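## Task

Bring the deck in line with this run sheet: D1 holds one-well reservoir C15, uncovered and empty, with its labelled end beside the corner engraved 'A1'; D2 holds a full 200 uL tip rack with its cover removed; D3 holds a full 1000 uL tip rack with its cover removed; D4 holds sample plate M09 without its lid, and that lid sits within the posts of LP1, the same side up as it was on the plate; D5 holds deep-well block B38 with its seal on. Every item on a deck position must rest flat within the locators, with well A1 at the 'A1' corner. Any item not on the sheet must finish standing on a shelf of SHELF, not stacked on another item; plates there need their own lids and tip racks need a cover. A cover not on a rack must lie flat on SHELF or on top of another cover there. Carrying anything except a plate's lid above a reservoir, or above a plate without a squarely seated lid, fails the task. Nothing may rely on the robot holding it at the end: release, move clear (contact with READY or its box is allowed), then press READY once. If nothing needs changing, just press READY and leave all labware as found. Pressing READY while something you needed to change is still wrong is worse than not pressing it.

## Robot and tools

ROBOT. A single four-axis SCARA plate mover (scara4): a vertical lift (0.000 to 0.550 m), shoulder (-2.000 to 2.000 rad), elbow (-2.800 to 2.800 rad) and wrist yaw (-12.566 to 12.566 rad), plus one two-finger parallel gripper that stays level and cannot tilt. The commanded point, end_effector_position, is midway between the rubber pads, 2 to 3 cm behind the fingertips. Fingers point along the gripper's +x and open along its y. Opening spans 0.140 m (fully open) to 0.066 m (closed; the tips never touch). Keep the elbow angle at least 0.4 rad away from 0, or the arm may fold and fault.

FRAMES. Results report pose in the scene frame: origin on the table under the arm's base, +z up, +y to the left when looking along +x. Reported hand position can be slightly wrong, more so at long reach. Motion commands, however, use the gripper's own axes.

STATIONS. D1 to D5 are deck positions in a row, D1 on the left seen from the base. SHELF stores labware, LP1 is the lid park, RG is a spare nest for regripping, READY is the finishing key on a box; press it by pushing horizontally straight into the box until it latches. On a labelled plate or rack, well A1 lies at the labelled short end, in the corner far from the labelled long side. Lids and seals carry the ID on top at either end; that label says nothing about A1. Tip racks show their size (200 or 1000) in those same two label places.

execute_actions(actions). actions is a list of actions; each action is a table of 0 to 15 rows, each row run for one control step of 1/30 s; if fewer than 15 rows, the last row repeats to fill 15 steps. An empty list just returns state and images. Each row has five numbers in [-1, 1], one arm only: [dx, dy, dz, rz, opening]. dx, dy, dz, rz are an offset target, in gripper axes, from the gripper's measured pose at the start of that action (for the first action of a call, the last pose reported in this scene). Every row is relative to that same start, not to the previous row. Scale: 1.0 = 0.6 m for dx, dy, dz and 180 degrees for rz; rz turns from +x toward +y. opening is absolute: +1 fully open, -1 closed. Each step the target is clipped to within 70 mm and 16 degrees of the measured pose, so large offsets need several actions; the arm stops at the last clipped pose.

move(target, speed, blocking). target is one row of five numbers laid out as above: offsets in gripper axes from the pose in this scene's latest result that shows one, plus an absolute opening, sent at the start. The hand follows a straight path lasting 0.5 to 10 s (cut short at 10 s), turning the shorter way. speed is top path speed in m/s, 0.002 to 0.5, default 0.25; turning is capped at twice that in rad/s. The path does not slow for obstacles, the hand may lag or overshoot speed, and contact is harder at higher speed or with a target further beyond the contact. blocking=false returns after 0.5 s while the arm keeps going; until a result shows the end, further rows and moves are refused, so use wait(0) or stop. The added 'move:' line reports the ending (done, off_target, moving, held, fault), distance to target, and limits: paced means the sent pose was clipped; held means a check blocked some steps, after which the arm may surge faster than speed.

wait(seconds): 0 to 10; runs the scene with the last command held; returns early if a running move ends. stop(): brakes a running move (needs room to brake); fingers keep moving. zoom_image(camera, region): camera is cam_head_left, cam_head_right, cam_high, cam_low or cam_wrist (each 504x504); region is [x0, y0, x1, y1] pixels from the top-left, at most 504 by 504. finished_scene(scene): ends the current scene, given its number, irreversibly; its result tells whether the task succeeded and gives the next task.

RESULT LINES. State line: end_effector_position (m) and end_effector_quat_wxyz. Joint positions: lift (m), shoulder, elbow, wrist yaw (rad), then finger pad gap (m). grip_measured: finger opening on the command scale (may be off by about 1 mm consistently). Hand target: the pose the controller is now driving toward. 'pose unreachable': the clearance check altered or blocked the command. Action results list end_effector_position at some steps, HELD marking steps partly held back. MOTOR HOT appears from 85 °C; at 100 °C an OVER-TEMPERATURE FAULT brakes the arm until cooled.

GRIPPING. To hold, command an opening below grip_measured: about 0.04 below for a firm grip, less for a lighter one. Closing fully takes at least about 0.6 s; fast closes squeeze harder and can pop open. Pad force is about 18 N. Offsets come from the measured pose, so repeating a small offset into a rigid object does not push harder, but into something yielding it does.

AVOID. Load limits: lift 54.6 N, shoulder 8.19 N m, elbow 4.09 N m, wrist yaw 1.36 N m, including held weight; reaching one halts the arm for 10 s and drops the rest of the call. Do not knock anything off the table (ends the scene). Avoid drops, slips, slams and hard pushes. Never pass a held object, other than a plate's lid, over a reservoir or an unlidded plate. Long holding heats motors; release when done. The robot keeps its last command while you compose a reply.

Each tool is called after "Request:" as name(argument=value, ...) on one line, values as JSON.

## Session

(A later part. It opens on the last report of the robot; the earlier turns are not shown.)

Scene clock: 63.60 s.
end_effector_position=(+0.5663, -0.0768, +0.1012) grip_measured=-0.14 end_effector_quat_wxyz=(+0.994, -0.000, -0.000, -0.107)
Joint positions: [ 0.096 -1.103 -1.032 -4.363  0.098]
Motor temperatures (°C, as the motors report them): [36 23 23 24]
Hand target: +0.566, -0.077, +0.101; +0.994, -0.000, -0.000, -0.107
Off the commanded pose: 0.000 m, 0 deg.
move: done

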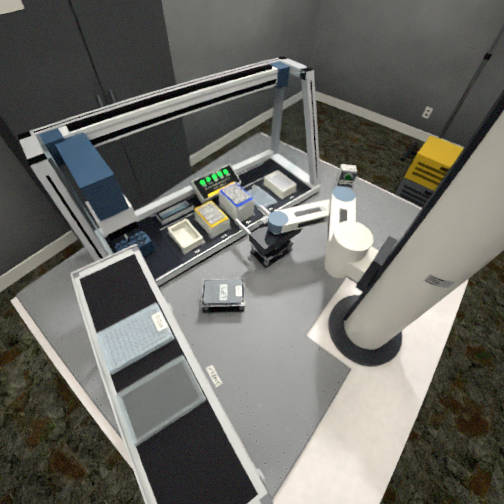

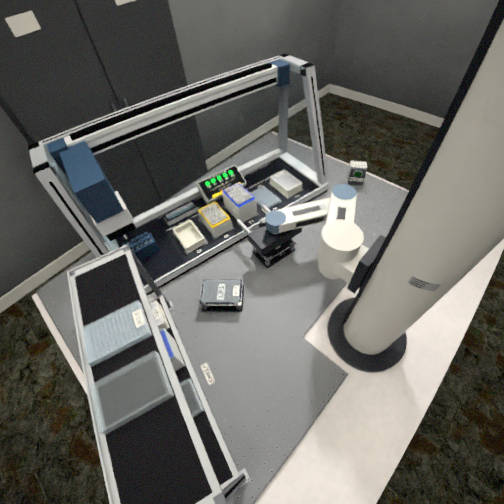

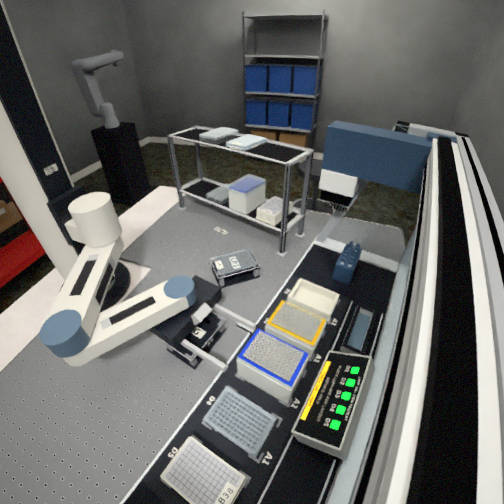

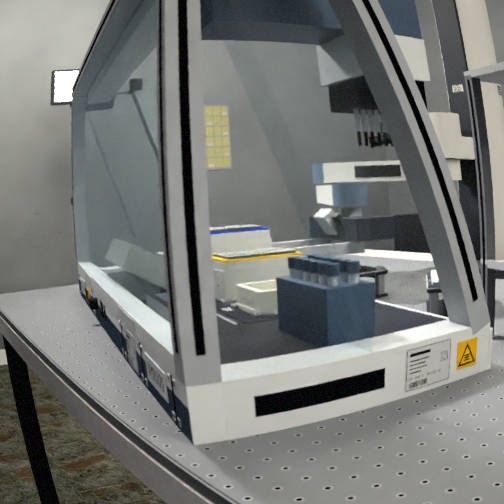

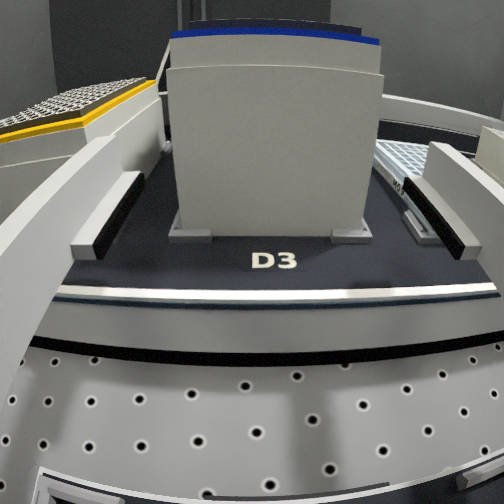

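Request:
move(target=[0.0, -0.2072, -0.0103, 0, -0.135], speed=0.4)

Scene clock: 64.97 s.
end_effector_position=(+0.5400, -0.1986, +0.0950) grip_measured=-0.14 end_effector_quat_wxyz=(+0.994, -0.000, -0.000, -0.107)
Joint positions: [ 0.09  -1.516 -1.146 -3.836  0.098]
Motor temperatures (°C, as the motors report them): [36 23 23 24]
Hand target: +0.540, -0.198, +0.095; +0.994, -0.000, -0.000, -0.107
Off the commanded pose: 0.000 m, 0 deg.
move: done

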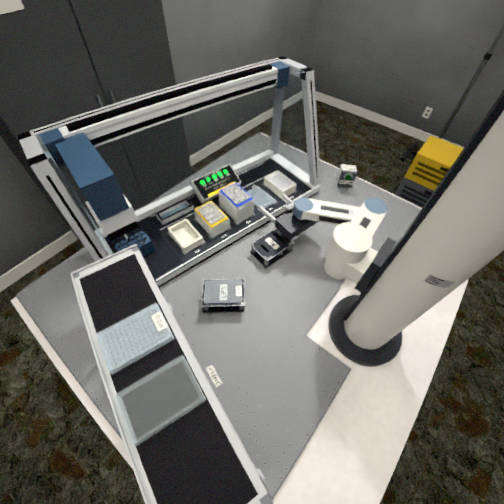

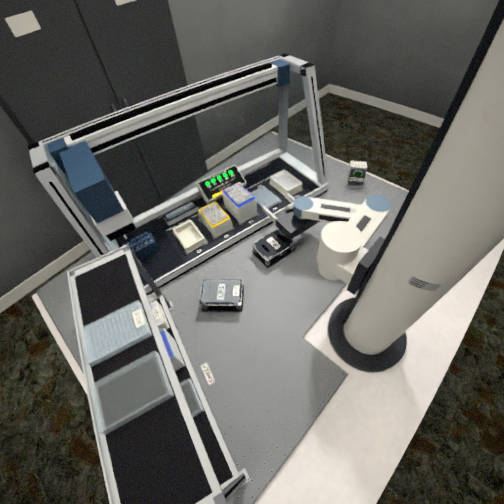

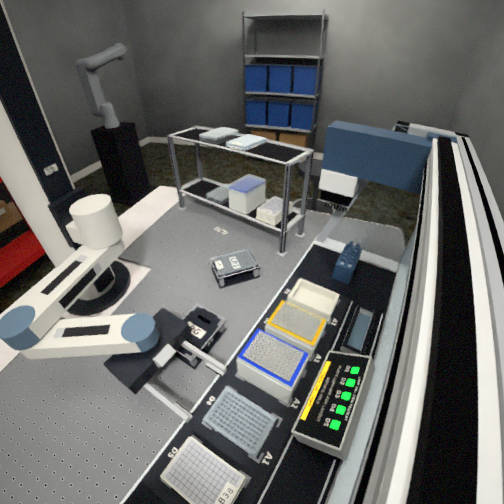

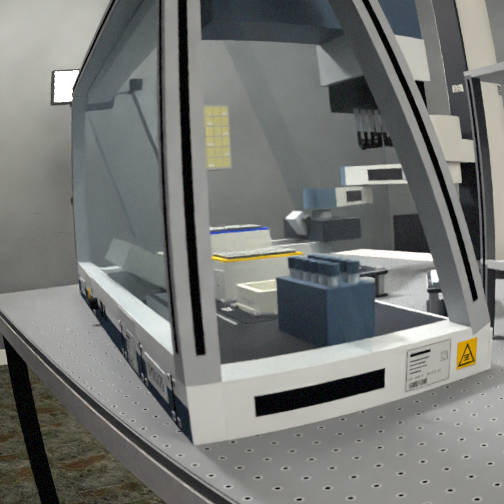

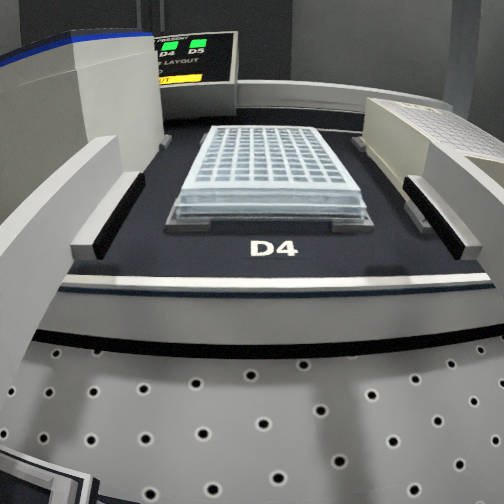

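Request:
zoom_image(camera="cam_wrist", region=[155, 115, 385, 265])

Request:
zoom_image(camera="cam_wrist", region=[345, 90, 504, 240])

Region (155, 115, 385, 265) of cam_wrist's 504x504 image, scaled by 2.191, with more detail than that image has; it fills the top 329 rows of this view, and the rest is white.

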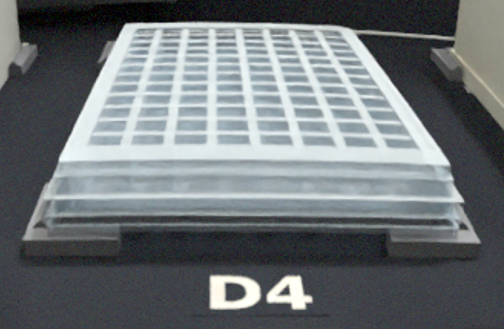

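Region (345, 90, 504, 240) of cam_wrist's 504x504 image, scaled by 3.170, with more detail than that image has; it fills the top 475 rows of this view, and the rest is white.

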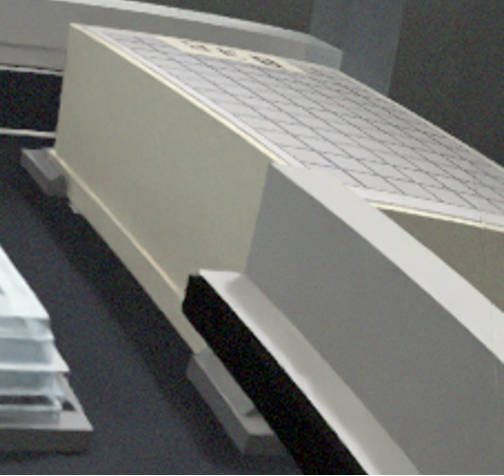

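Request:
zoom_image(camera="cam_head_right", region=[255, 155, 325, 215])

Request:
zoom_image(camera="cam_high", region=[140, 400, 290, 504])

Request:
zoom_image(camera="cam_head_left", region=[245, 155, 315, 215])

Region (255, 155, 325, 215) of cam_head_right's 504x504 image, scaled by 7.200, with more detail than that image has; it fills the top 432 rows of this view, and the rest is white.

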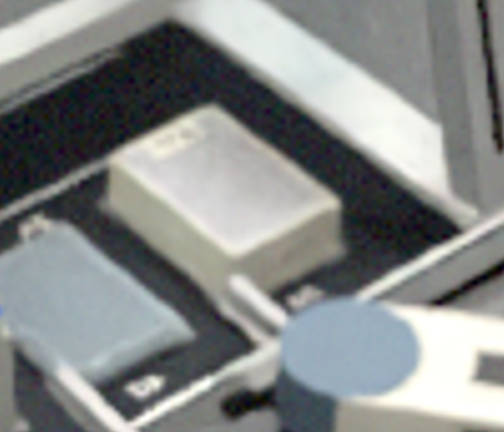

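Region (140, 400, 290, 504) of cam_high's 504x504 image, scaled by 3.360, with more detail than that image has; it fills the top 349 rows of this view, and the rest is white.

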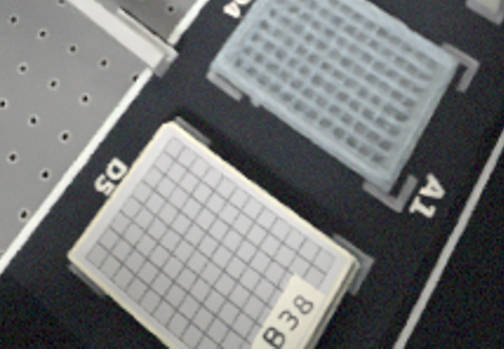

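Region (245, 155, 315, 215) of cam_head_left's 504x504 image, scaled by 7.200, with more detail than that image has; it fills the top 432 rows of this view, and the rest is white.

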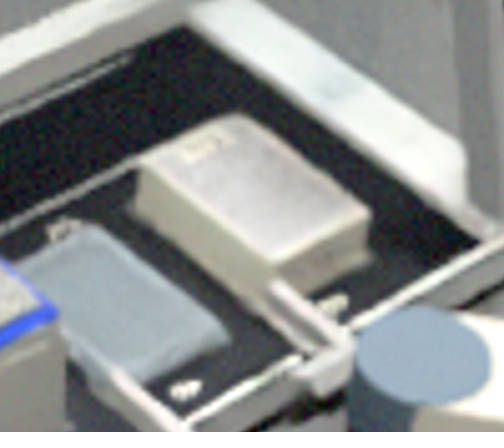

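Request:
move(target=[0.1688, 0.0008, -0.0408, 0, -0.135], speed=0.18)

Scene clock: 66.87 s.
end_effector_position=(+0.6391, -0.2195, +0.0705) grip_measured=-0.14 end_effector_quat_wxyz=(+0.994, -0.000, -0.000, -0.107)
Joint positions: [ 0.066 -1.211 -1.624 -3.663  0.098]
Motor temperatures (°C, as the motors report them): [36 23 23 24]
Hand target: +0.639, -0.220, +0.071; +0.994, -0.000, -0.000, -0.107
Off the commanded pose: 0.000 m, 0 deg.
move: done

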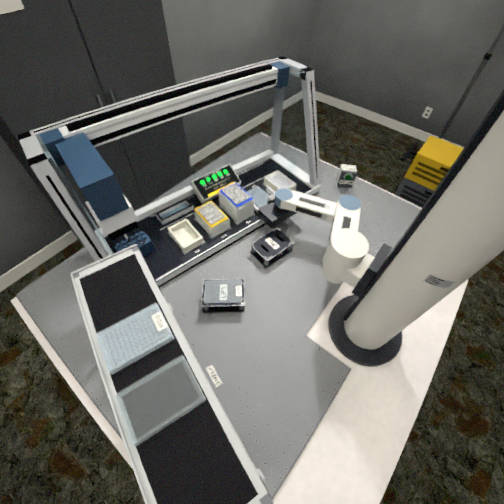

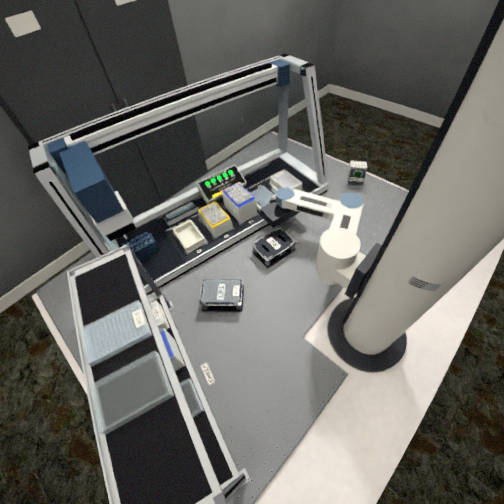

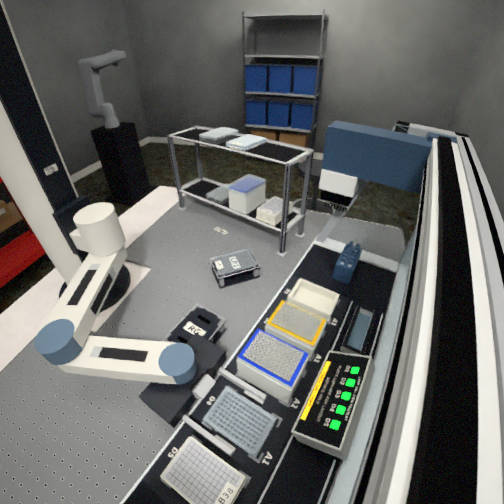

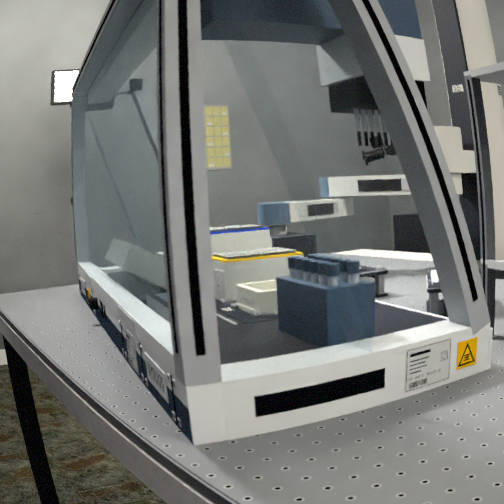

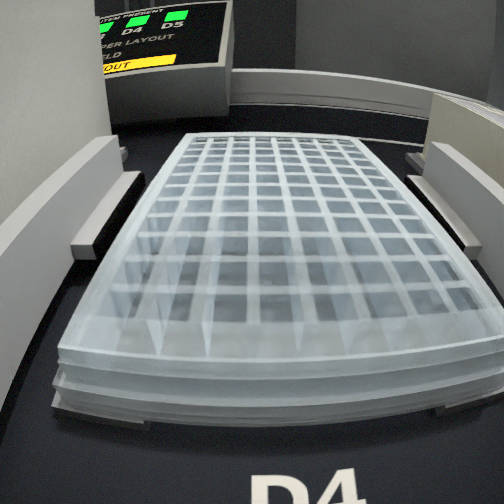

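Request:
zoom_image(camera="cam_wrist", region=[30, 330, 190, 450])

Region (30, 330, 190, 450) of cam_wrist's 504x504 image, scaled by 3.150, with more detail than that image has; it fills the top 378 rows of this view, and the rest is white.

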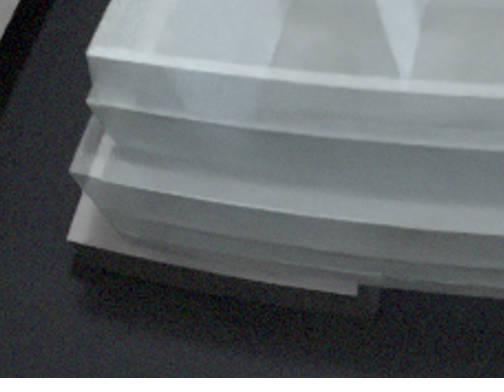

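Request:
execute_actions(actions=[[[0,0,-0.0004,0,-0.19],[0,0,-0.0008,0,-0.24],[0,0,-0.0008,0,-0.29],[0,0,-0.0008,0,-0.34],[0,0,-0.0008,0,-0.38],[0,0,-0.0008,0,-0.41],[0,0,-0.0008,0,-0.43],[0,0,-0.0008,0,-0.445],[0,0,-0.0008,0,-0.46],[0,0,-0.0008,0,-0.47],[0,0,-0.0008,0,-0.48],[0,0,-0.0008,0,-0.49],[0,0,-0.0008,0,-0.495],[0,0,-0.0008,0,-0.50],[0,0,-0.0008,0,-0.50]],[[0,0,0.0007,0,-0.50],[0,0,0.0014,0,-0.50],[0,0,0.0021,0,-0.50],[0,0,0.0025,0,-0.50],[0.0005,0,0.0025,0,-0.50],[0.0015,0,0.0025,0,-0.50],[0.0025,0,0.0025,0,-0.50],[0.0035,0,0.0025,0,-0.50],[0.0045,0,0.0025,0,-0.50],[0.0055,0,0.0025,0,-0.50],[0.0063,0,0.0025,0,-0.50],[0.0069,0,0.0025,0,-0.50],[0.0073,0,0.0025,0,-0.50],[0.0073,0,0.0025,0,-0.50],[0.0073,0,0.0025,0,-0.50]]])

Scene clock: 68.37 s.
end_effector_position=(+0.6434, -0.2205, +0.0715) grip_measured=-0.46 end_effector_quat_wxyz=(+0.994, -0.000, -0.000, -0.107)
Joint positions: [ 0.067 -1.198 -1.647 -3.653  0.086]
Motor temperatures (°C, as the motors report them): [36 23 23 24]
Hand target: +0.643, -0.220, +0.072; +0.994, -0.000, -0.000, -0.107
Off the commanded pose: 0.000 m, 0 deg.
Step readings (end_effector_position; steps 1 to 15: 1st action; 16 to 30: 2nd action):
0: (+0.6391, -0.2195, +0.0705)
1: (+0.6391, -0.2195, +0.0705)
2: (+0.6391, -0.2195, +0.0702)
4: (+0.6391, -0.2195, +0.0700)
8: (+0.6391, -0.2195, +0.0700)
15: (+0.6391, -0.2195, +0.0700)
16: (+0.6391, -0.2195, +0.0701)
17: (+0.6391, -0.2195, +0.0705)
19: (+0.6391, -0.2195, +0.0713)
23: (+0.6406, -0.2199, +0.0715)
30: end_effector_position above

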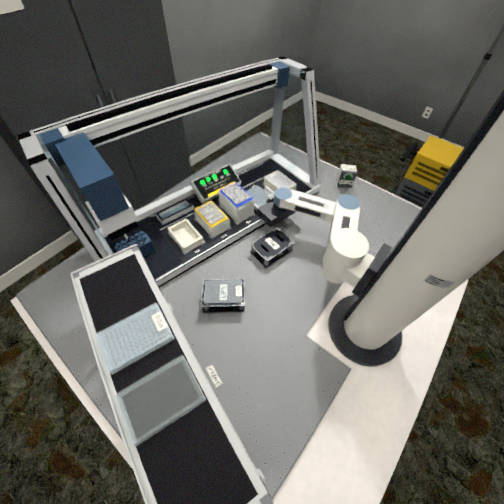

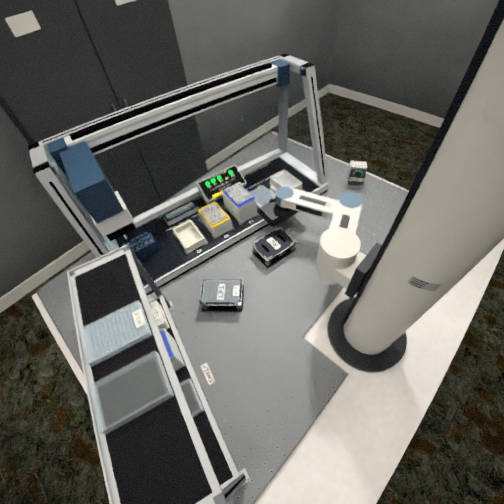

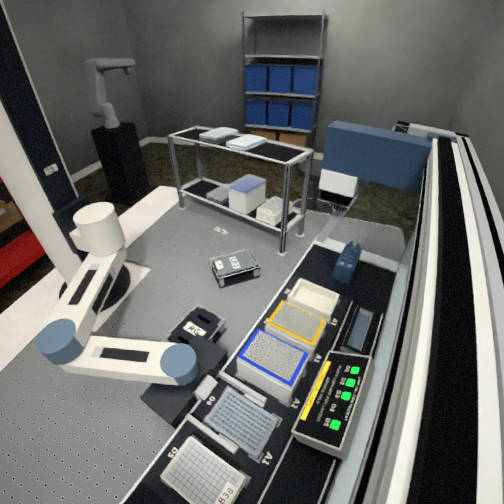

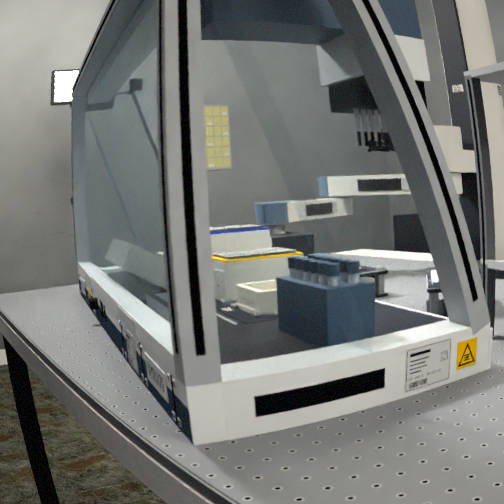

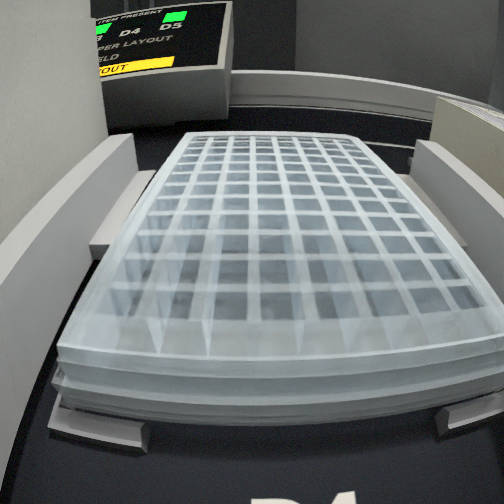

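Request:
zoom_image(camera="cam_wrist", region=[30, 360, 190, 470])

Request:
zoom_image(camera="cam_high", region=[190, 370, 300, 480])

Region (30, 360, 190, 470) of cam_wrist's 504x504 image, scaled by 3.150, with more detail than that image has; it fills the top 346 rows of this view, and the rest is white.

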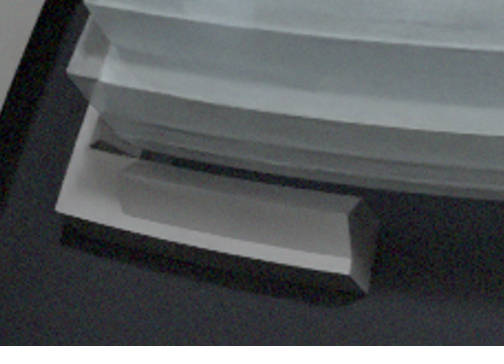

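Region (190, 370, 300, 480) of cam_high's 504x504 image, scaled by 4.582, with more detail than that image has.

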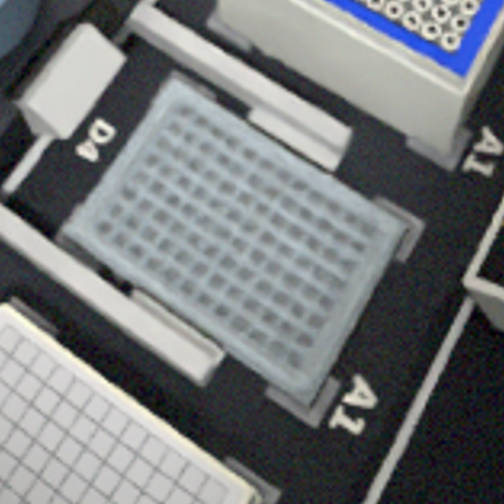

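Request:
execute_actions(actions=[[[0.0004,0,0,0,-0.50],[0.0008,0,0,0,-0.50],[0.001,0,-0.0005,0,-0.50],[0.001,0,-0.001,0,-0.495],[0.001,0,-0.0015,0,-0.49],[0.001,0,-0.002,0,-0.485],[0.001,0,-0.0025,0,-0.485],[0.001,0,-0.003,0,-0.485],[0.001,0,-0.0035,0,-0.485],[0.001,0,-0.004,0,-0.485],[0.001,0,-0.0045,0,-0.485],[0.001,0,-0.005,0,-0.485],[0.001,0,-0.0055,0,-0.485],[0.001,0,-0.006,0,-0.485],[0.001,0,-0.0065,0,-0.485]]])

Scene clock: 69.27 s.
end_effector_position=(+0.6439, -0.2206, +0.0680) grip_measured=-0.46 end_effector_quat_wxyz=(+0.994, -0.000, -0.000, -0.107)
Joint positions: [ 0.063 -1.196 -1.65  -3.652  0.086]
Motor temperatures (°C, as the motors report them): [36 23 23 24]
Hand target: +0.644, -0.221, +0.068; +0.994, -0.000, -0.000, -0.107
Off the commanded pose: 0.000 m, 0 deg.
Step readings (end_effector_position):
0: (+0.6434, -0.2205, +0.0715)
1: (+0.6434, -0.2205, +0.0715)
2: (+0.6436, -0.2206, +0.0715)
4: (+0.6439, -0.2207, +0.0712)
8: (+0.6439, -0.2207, +0.0700)
15: end_effector_position above

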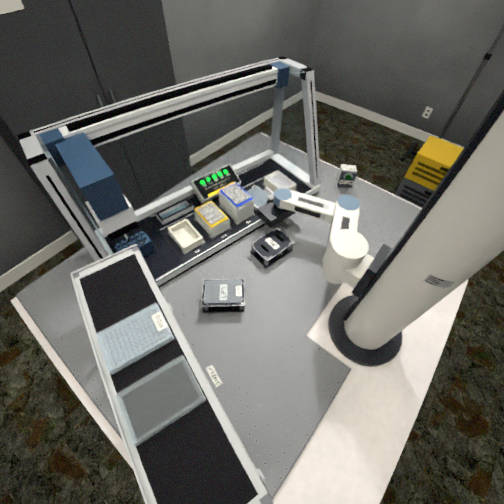

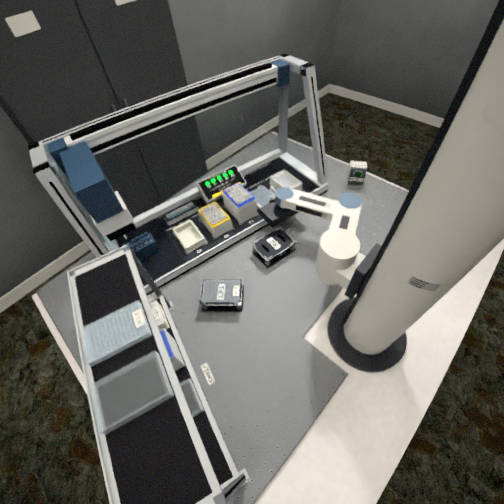

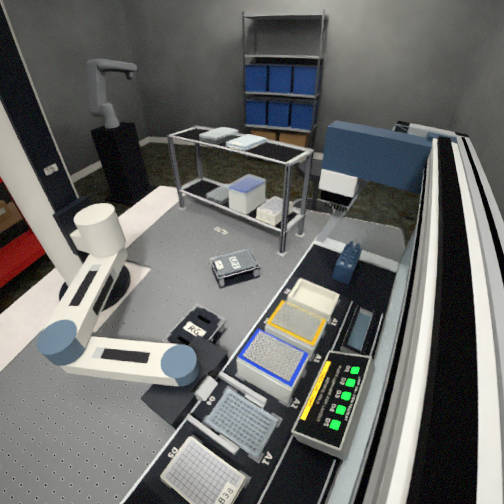

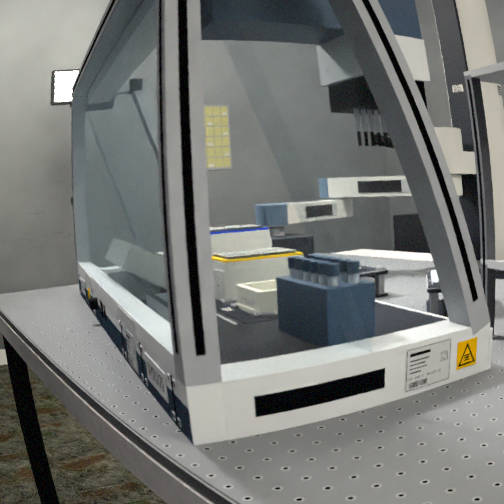

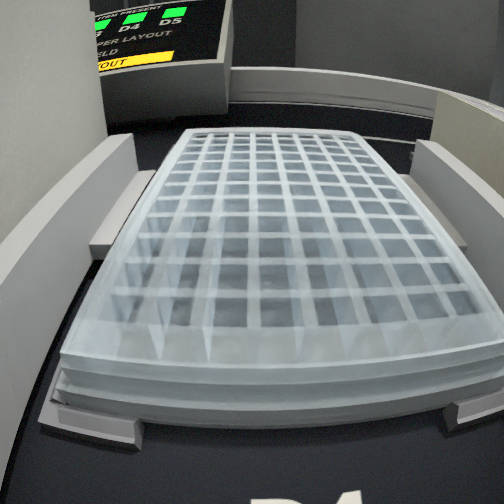

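Request:
execute_actions(actions=[[[0,0,-0.0008,0,-0.482],[0,0,-0.0011,0,-0.478],[0,0,-0.0013,0,-0.474],[0,0,-0.0013,0,-0.470],[0,0,-0.0013,0,-0.466],[0,0,-0.0013,0,-0.462],[0,0,-0.0013,0,-0.455],[0,0,-0.0013,0,-0.44],[0,0,-0.0013,0,-0.40],[0,0,-0.0013,0,-0.30],[0,0,-0.0013,0,-0.2],[0,0,0.002,0,-0.135],[0,0,0.008,0,-0.135],[0,0,0.016,0,-0.135],[0,0,0.025,0,-0.135]]])

Scene clock: 70.00 s.
end_effector_position=(+0.6439, -0.2206, +0.0750) grip_measured=-0.13 end_effector_quat_wxyz=(+0.994, -0.000, -0.000, -0.107)
Joint positions: [ 0.07  -1.196 -1.65  -3.652  0.098]
Motor temperatures (°C, as the motors report them): [36 23 23 24]
Hand target: +0.644, -0.221, +0.083; +0.994, -0.000, -0.000, -0.107
Off the commanded pose: 0.008 m, 0 deg.
Step readings (end_effector_position):
0: (+0.6439, -0.2206, +0.0678)
1: (+0.6439, -0.2206, +0.0677)
2: (+0.6439, -0.2206, +0.0677)
4: (+0.6439, -0.2206, +0.0673)
8: (+0.6439, -0.2206, +0.0673)
15: end_effector_position above

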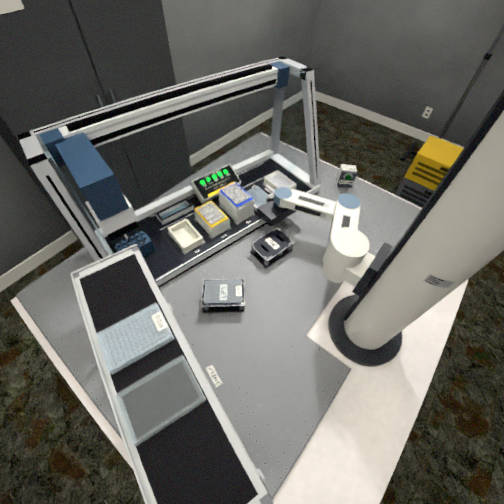

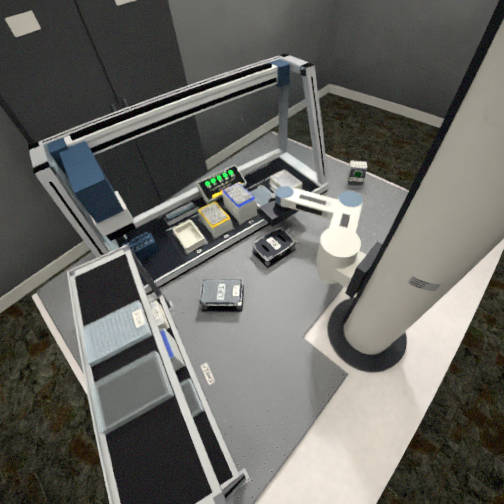

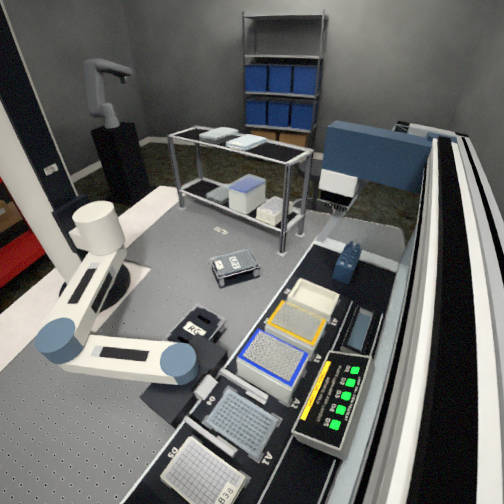

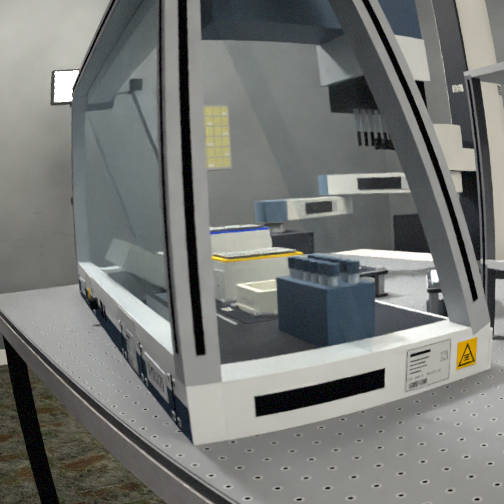

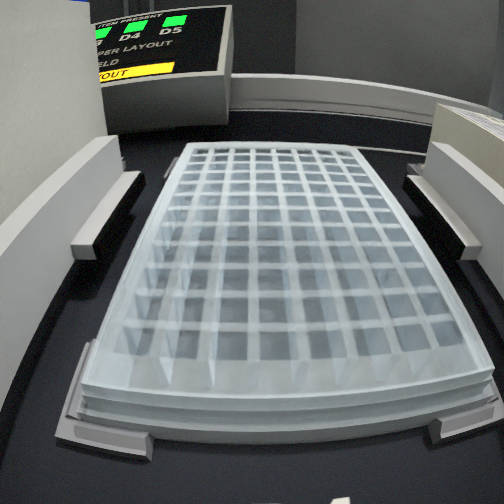

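Request:
move(target=[-0.175, 0, 0.025, 0, -0.135], speed=0.4)

Request:
zoom_image(camera="cam_wrist", region=[155, 105, 385, 255])

Request:
move(target=[0.0, -0.2072, 0, 0, -0.135], speed=0.4)

Scene clock: 71.00 s.
end_effector_position=(+0.5412, -0.1984, +0.0900) grip_measured=-0.14 end_effector_quat_wxyz=(+0.994, -0.000, -0.000, -0.107)
Joint positions: [ 0.085 -1.511 -1.15  -3.837  0.098]
Motor temperatures (°C, as the motors report them): [36 23 23 24]
Hand target: +0.541, -0.198, +0.090; +0.994, -0.000, -0.000, -0.107
Off the commanded pose: 0.000 m, 0 deg.
move: done

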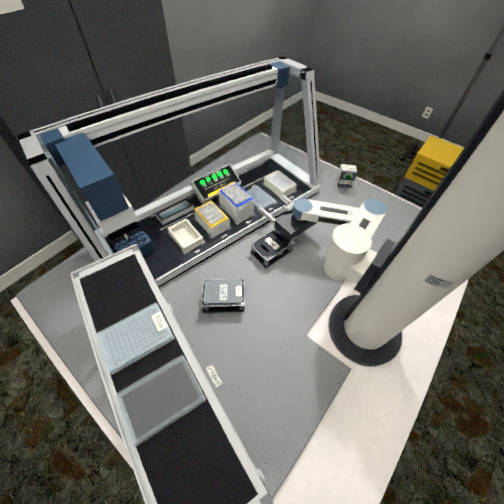

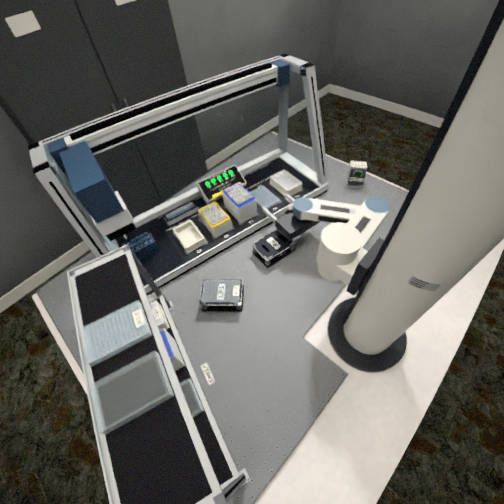

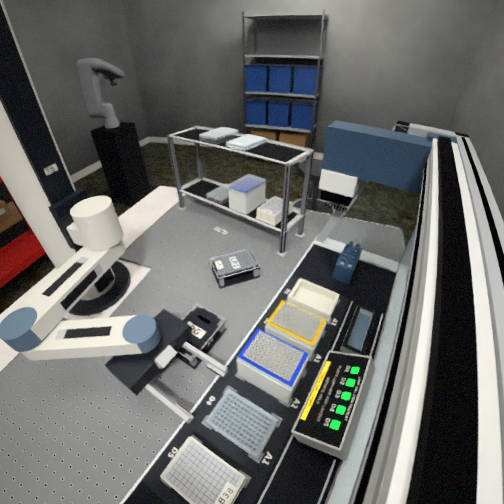

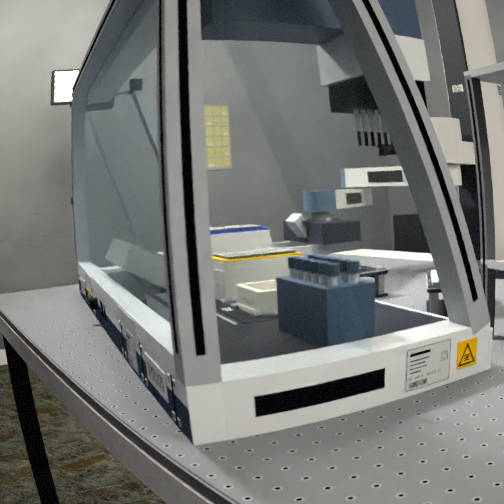

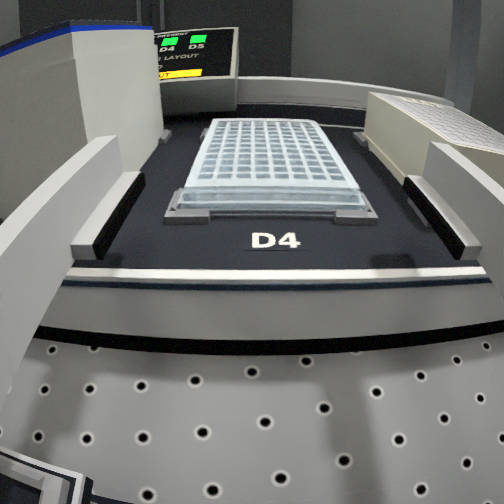

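Region (155, 105, 385, 255) of cam_wrist's 504x504 image, scaled by 2.191, with more detail than that image has; it fills the top 329 rows of this view, and the rest is white.

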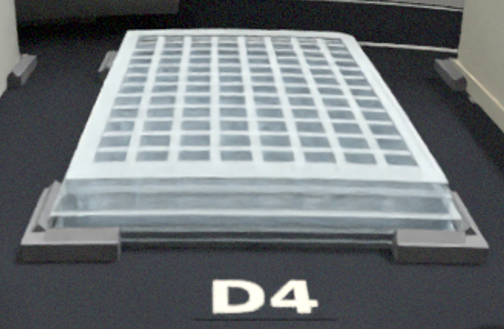

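Scene clock: 71.77 s.
end_effector_position=(+0.5147, -0.3201, +0.0900) grip_measured=-0.13 end_effector_quat_wxyz=(+0.994, -0.000, -0.000, -0.108)
Joint positions: [ 0.085 -1.702 -1.492 -3.305  0.098]
Motor temperatures (°C, as the motors report them): [36 23 23 24]
Hand target: +0.515, -0.320, +0.090; +0.994, -0.000, -0.000, -0.107
Off the commanded pose: 0.000 m, 0 deg.
move: done

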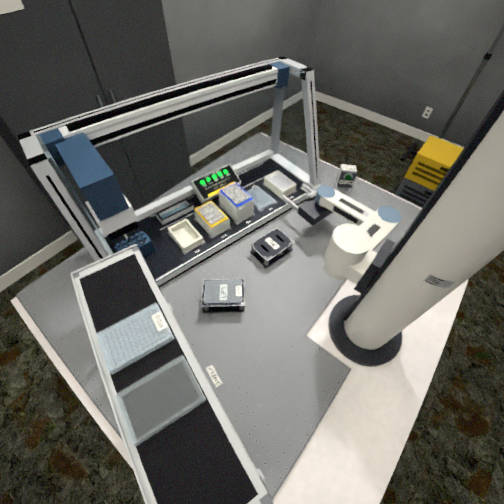

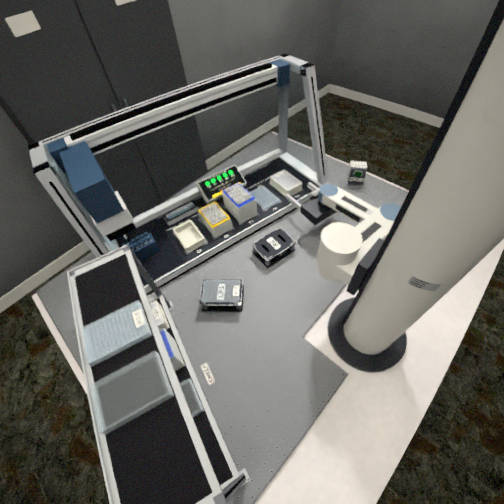

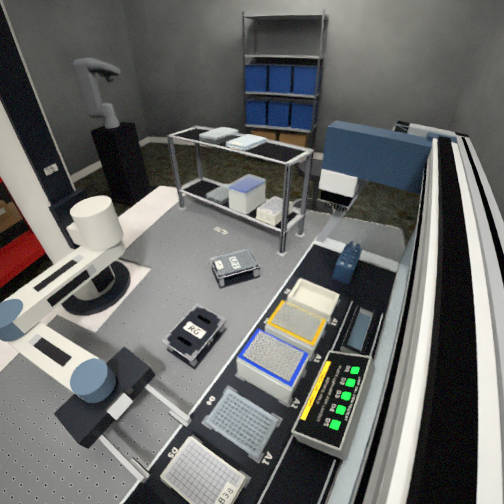

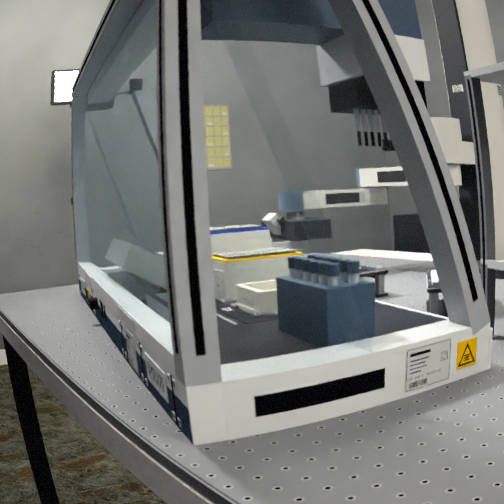

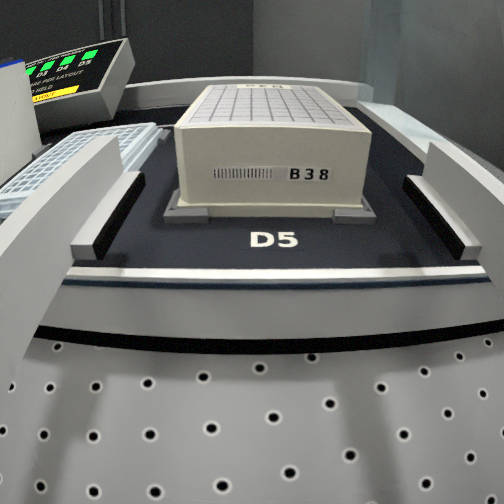

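Request:
zoom_image(camera="cam_wrist", region=[155, 105, 385, 255])

Region (155, 105, 385, 255) of cam_wrist's 504x504 image, scaled by 2.191, with more detail than that image has; it fills the top 329 rows of this view, and the rest is white.

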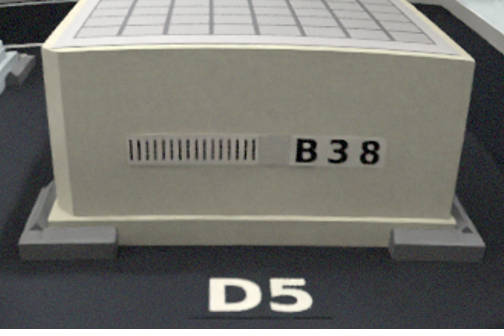

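Request:
move(target=[0.1765, 0.0007, 0.0083, 0.0003, -0.135], speed=0.3)

Request:
zoom_image(camera="cam_wrist", region=[70, 410, 210, 490])

Request:
zoom_image(camera="cam_wrist", region=[364, 400, 504, 480])

Scene clock: 75.50 s.
end_effector_position=(+0.6184, -0.3421, +0.0950) grip_measured=-0.14 end_effector_quat_wxyz=(+0.994, -0.000, -0.000, -0.107)
Joint positions: [ 0.09  -1.318 -1.996 -3.184  0.098]
Motor temperatures (°C, as the motors report them): [36 23 23 24]
Hand target: +0.618, -0.342, +0.095; +0.994, -0.000, -0.000, -0.107
Off the commanded pose: 0.000 m, 0 deg.
move: done

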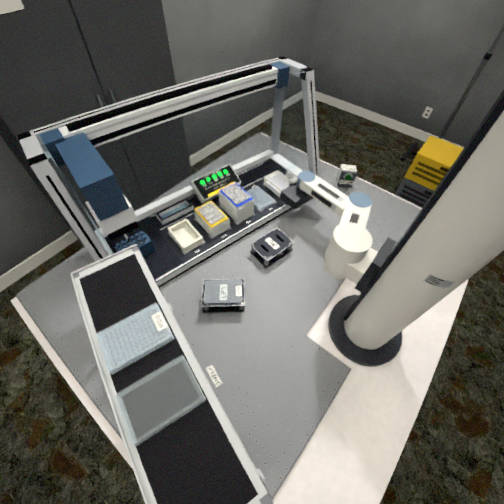

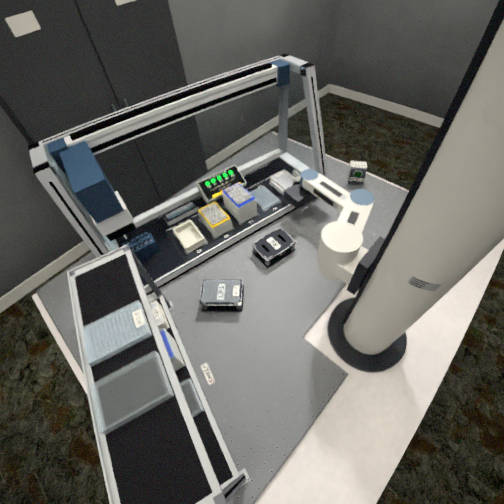

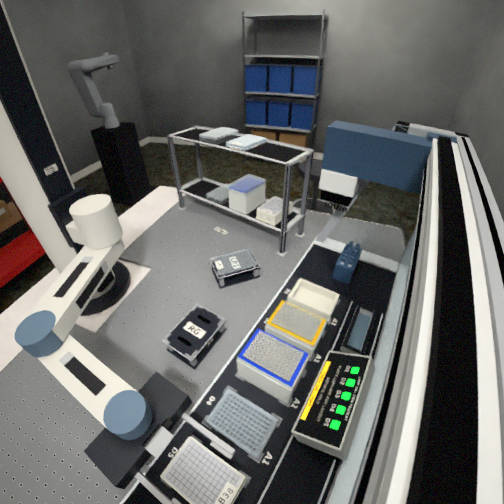

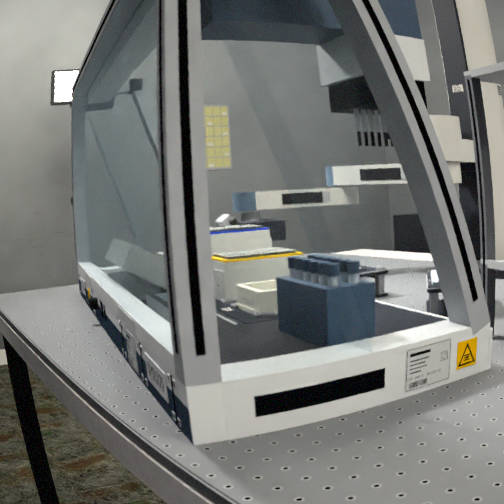

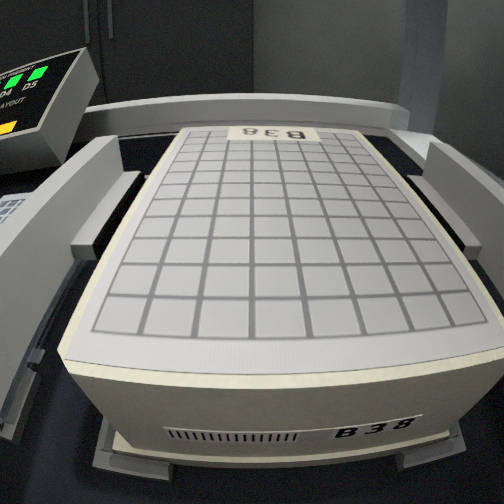

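Region (70, 410, 210, 490) of cam_wrist's 504x504 image, scaled by 3.600, with more detail than that image has; it fills the top 288 rows of this view, and the rest is white.

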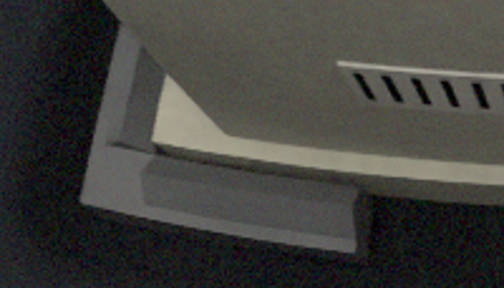

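Region (364, 400, 504, 480) of cam_wrist's 504x504 image, scaled by 3.600, with more detail than that image has; it fills the top 288 rows of this view, and the rest is white.

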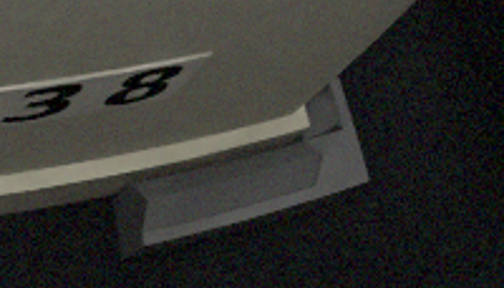

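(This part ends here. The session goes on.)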